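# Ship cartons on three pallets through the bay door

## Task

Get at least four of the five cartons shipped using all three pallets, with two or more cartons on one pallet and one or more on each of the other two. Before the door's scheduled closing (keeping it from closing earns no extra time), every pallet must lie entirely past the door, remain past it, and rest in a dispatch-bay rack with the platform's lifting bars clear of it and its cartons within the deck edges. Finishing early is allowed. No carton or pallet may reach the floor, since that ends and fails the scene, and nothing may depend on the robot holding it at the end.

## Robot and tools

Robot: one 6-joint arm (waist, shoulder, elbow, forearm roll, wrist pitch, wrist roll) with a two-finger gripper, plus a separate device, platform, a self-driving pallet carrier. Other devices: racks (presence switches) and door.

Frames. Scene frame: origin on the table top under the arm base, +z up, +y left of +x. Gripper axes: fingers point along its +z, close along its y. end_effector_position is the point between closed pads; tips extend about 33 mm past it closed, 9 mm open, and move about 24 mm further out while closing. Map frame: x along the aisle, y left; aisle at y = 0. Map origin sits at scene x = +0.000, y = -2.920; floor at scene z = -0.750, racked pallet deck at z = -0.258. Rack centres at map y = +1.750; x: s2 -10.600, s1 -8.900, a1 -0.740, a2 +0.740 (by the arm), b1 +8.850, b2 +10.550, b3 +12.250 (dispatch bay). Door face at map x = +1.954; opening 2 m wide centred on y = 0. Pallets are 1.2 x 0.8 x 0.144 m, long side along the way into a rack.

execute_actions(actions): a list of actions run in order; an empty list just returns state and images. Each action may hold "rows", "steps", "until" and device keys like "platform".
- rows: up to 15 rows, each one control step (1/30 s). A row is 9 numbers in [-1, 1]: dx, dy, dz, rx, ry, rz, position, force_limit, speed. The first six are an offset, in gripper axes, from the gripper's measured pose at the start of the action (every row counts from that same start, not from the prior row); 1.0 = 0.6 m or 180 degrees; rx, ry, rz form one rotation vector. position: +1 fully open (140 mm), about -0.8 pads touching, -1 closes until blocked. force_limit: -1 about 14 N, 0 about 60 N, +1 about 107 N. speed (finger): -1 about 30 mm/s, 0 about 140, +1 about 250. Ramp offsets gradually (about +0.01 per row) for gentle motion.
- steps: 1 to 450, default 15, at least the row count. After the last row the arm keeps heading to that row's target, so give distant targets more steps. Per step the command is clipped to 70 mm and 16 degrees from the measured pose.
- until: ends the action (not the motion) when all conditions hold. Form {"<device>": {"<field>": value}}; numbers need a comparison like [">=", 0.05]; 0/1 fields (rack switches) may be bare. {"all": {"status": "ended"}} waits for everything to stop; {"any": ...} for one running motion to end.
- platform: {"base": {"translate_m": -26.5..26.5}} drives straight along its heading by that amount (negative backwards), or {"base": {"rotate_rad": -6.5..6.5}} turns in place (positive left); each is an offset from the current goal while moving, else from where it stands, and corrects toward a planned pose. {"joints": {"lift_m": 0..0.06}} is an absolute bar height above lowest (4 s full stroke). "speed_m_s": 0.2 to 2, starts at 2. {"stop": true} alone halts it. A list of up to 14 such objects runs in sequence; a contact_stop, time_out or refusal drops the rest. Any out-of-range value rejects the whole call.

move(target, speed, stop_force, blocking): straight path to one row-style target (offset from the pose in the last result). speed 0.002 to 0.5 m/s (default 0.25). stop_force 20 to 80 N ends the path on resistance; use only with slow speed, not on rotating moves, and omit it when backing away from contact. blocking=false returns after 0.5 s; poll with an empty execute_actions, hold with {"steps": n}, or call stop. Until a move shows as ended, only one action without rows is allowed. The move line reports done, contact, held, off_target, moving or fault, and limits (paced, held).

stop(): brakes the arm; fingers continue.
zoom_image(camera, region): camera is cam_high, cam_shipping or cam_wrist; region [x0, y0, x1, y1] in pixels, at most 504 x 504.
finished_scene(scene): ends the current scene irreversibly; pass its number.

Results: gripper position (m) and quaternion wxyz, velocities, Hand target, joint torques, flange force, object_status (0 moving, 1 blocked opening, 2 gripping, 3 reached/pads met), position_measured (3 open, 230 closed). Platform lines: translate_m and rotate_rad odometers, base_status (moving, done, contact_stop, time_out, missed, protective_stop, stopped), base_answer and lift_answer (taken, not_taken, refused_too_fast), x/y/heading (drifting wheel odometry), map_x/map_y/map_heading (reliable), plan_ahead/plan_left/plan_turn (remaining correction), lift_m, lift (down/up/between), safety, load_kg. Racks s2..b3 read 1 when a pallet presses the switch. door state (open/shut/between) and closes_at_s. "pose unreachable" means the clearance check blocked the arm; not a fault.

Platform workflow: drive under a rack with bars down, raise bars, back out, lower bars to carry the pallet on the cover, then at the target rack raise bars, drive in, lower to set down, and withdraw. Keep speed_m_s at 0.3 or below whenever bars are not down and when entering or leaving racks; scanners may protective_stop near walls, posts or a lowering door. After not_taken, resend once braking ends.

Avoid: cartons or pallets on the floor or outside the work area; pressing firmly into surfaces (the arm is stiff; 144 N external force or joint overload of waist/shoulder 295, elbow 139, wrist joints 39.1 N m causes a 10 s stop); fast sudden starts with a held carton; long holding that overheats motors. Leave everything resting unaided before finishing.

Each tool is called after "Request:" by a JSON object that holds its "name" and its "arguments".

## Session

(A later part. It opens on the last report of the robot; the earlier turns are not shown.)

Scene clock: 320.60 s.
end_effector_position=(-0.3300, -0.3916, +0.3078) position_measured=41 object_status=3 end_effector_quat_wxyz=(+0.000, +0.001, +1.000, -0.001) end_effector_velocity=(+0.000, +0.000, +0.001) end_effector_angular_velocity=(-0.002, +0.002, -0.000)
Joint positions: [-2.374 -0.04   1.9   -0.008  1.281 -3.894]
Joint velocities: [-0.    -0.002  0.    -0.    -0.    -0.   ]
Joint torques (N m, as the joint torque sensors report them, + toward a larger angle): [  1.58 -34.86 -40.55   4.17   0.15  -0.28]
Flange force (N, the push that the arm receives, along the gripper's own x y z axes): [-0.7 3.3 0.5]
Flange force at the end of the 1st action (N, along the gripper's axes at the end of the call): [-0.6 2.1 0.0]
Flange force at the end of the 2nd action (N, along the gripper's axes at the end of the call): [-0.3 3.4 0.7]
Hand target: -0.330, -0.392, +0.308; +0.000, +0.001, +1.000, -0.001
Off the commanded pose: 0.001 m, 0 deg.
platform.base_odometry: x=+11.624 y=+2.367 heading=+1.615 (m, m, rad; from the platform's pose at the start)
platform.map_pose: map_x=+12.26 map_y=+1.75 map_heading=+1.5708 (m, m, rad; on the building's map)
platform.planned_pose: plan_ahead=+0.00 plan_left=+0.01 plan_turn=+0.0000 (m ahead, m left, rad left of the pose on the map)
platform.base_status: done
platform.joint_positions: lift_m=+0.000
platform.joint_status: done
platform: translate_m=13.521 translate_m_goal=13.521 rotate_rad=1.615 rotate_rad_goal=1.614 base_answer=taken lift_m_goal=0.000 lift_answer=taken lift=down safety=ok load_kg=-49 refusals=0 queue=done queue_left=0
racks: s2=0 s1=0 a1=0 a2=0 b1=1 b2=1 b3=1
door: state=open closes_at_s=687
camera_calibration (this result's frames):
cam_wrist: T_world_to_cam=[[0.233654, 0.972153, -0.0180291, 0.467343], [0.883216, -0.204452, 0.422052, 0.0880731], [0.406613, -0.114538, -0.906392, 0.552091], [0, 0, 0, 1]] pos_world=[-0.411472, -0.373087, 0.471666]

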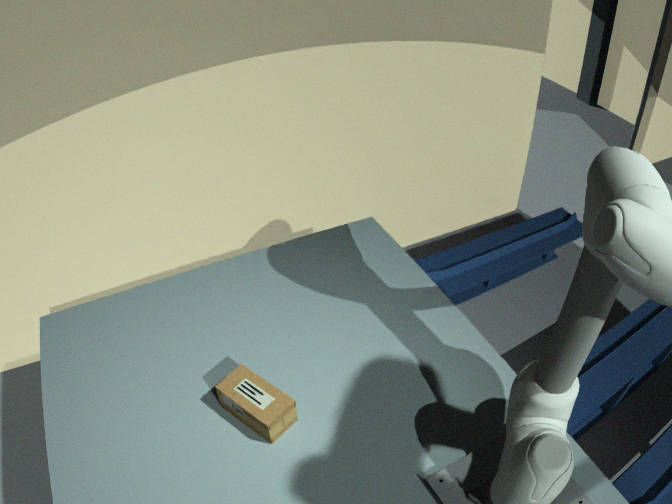

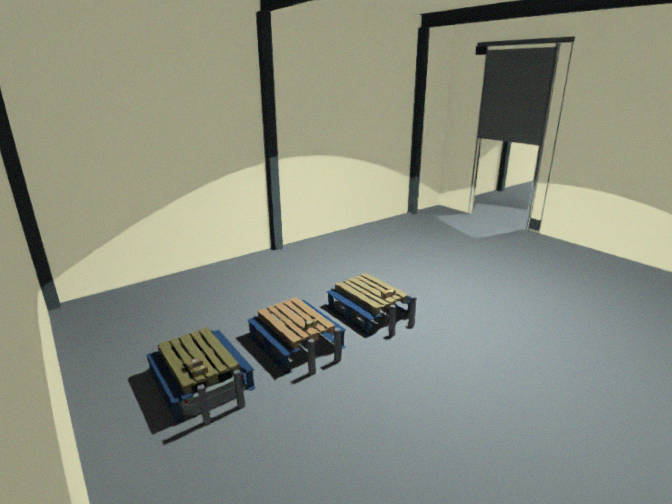

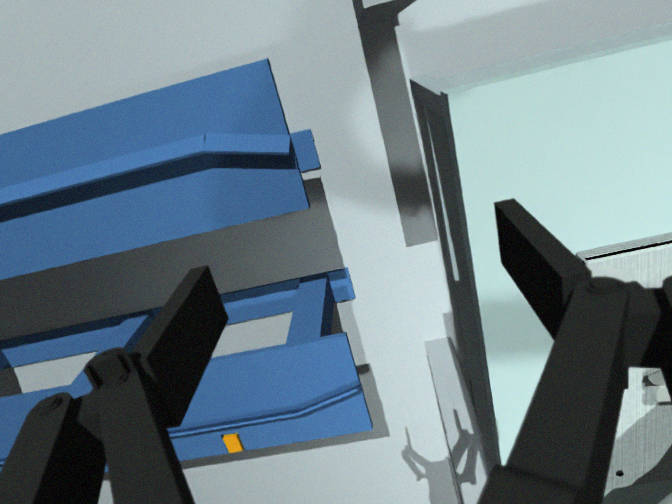

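Request:
{"name": "zoom_image", "arguments": {"camera": "cam_shipping", "region": [130, 260, 430, 440]}}

Region (130, 260, 430, 440) of cam_shipping's 672x504 image, scaled by 1.680, with more detail than that image has; it fills the top 302 rows of this view, and the rest is white.

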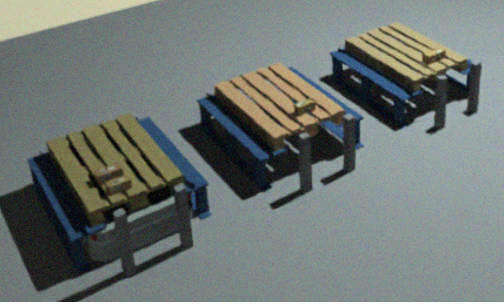

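All three pallets are racked in the dispatch bay, the bars are down, and the four cartons sit inside the deck edges.

Request:
{"name": "finished_scene", "arguments": {"scene": 2}}

The scene is finished: the task was done.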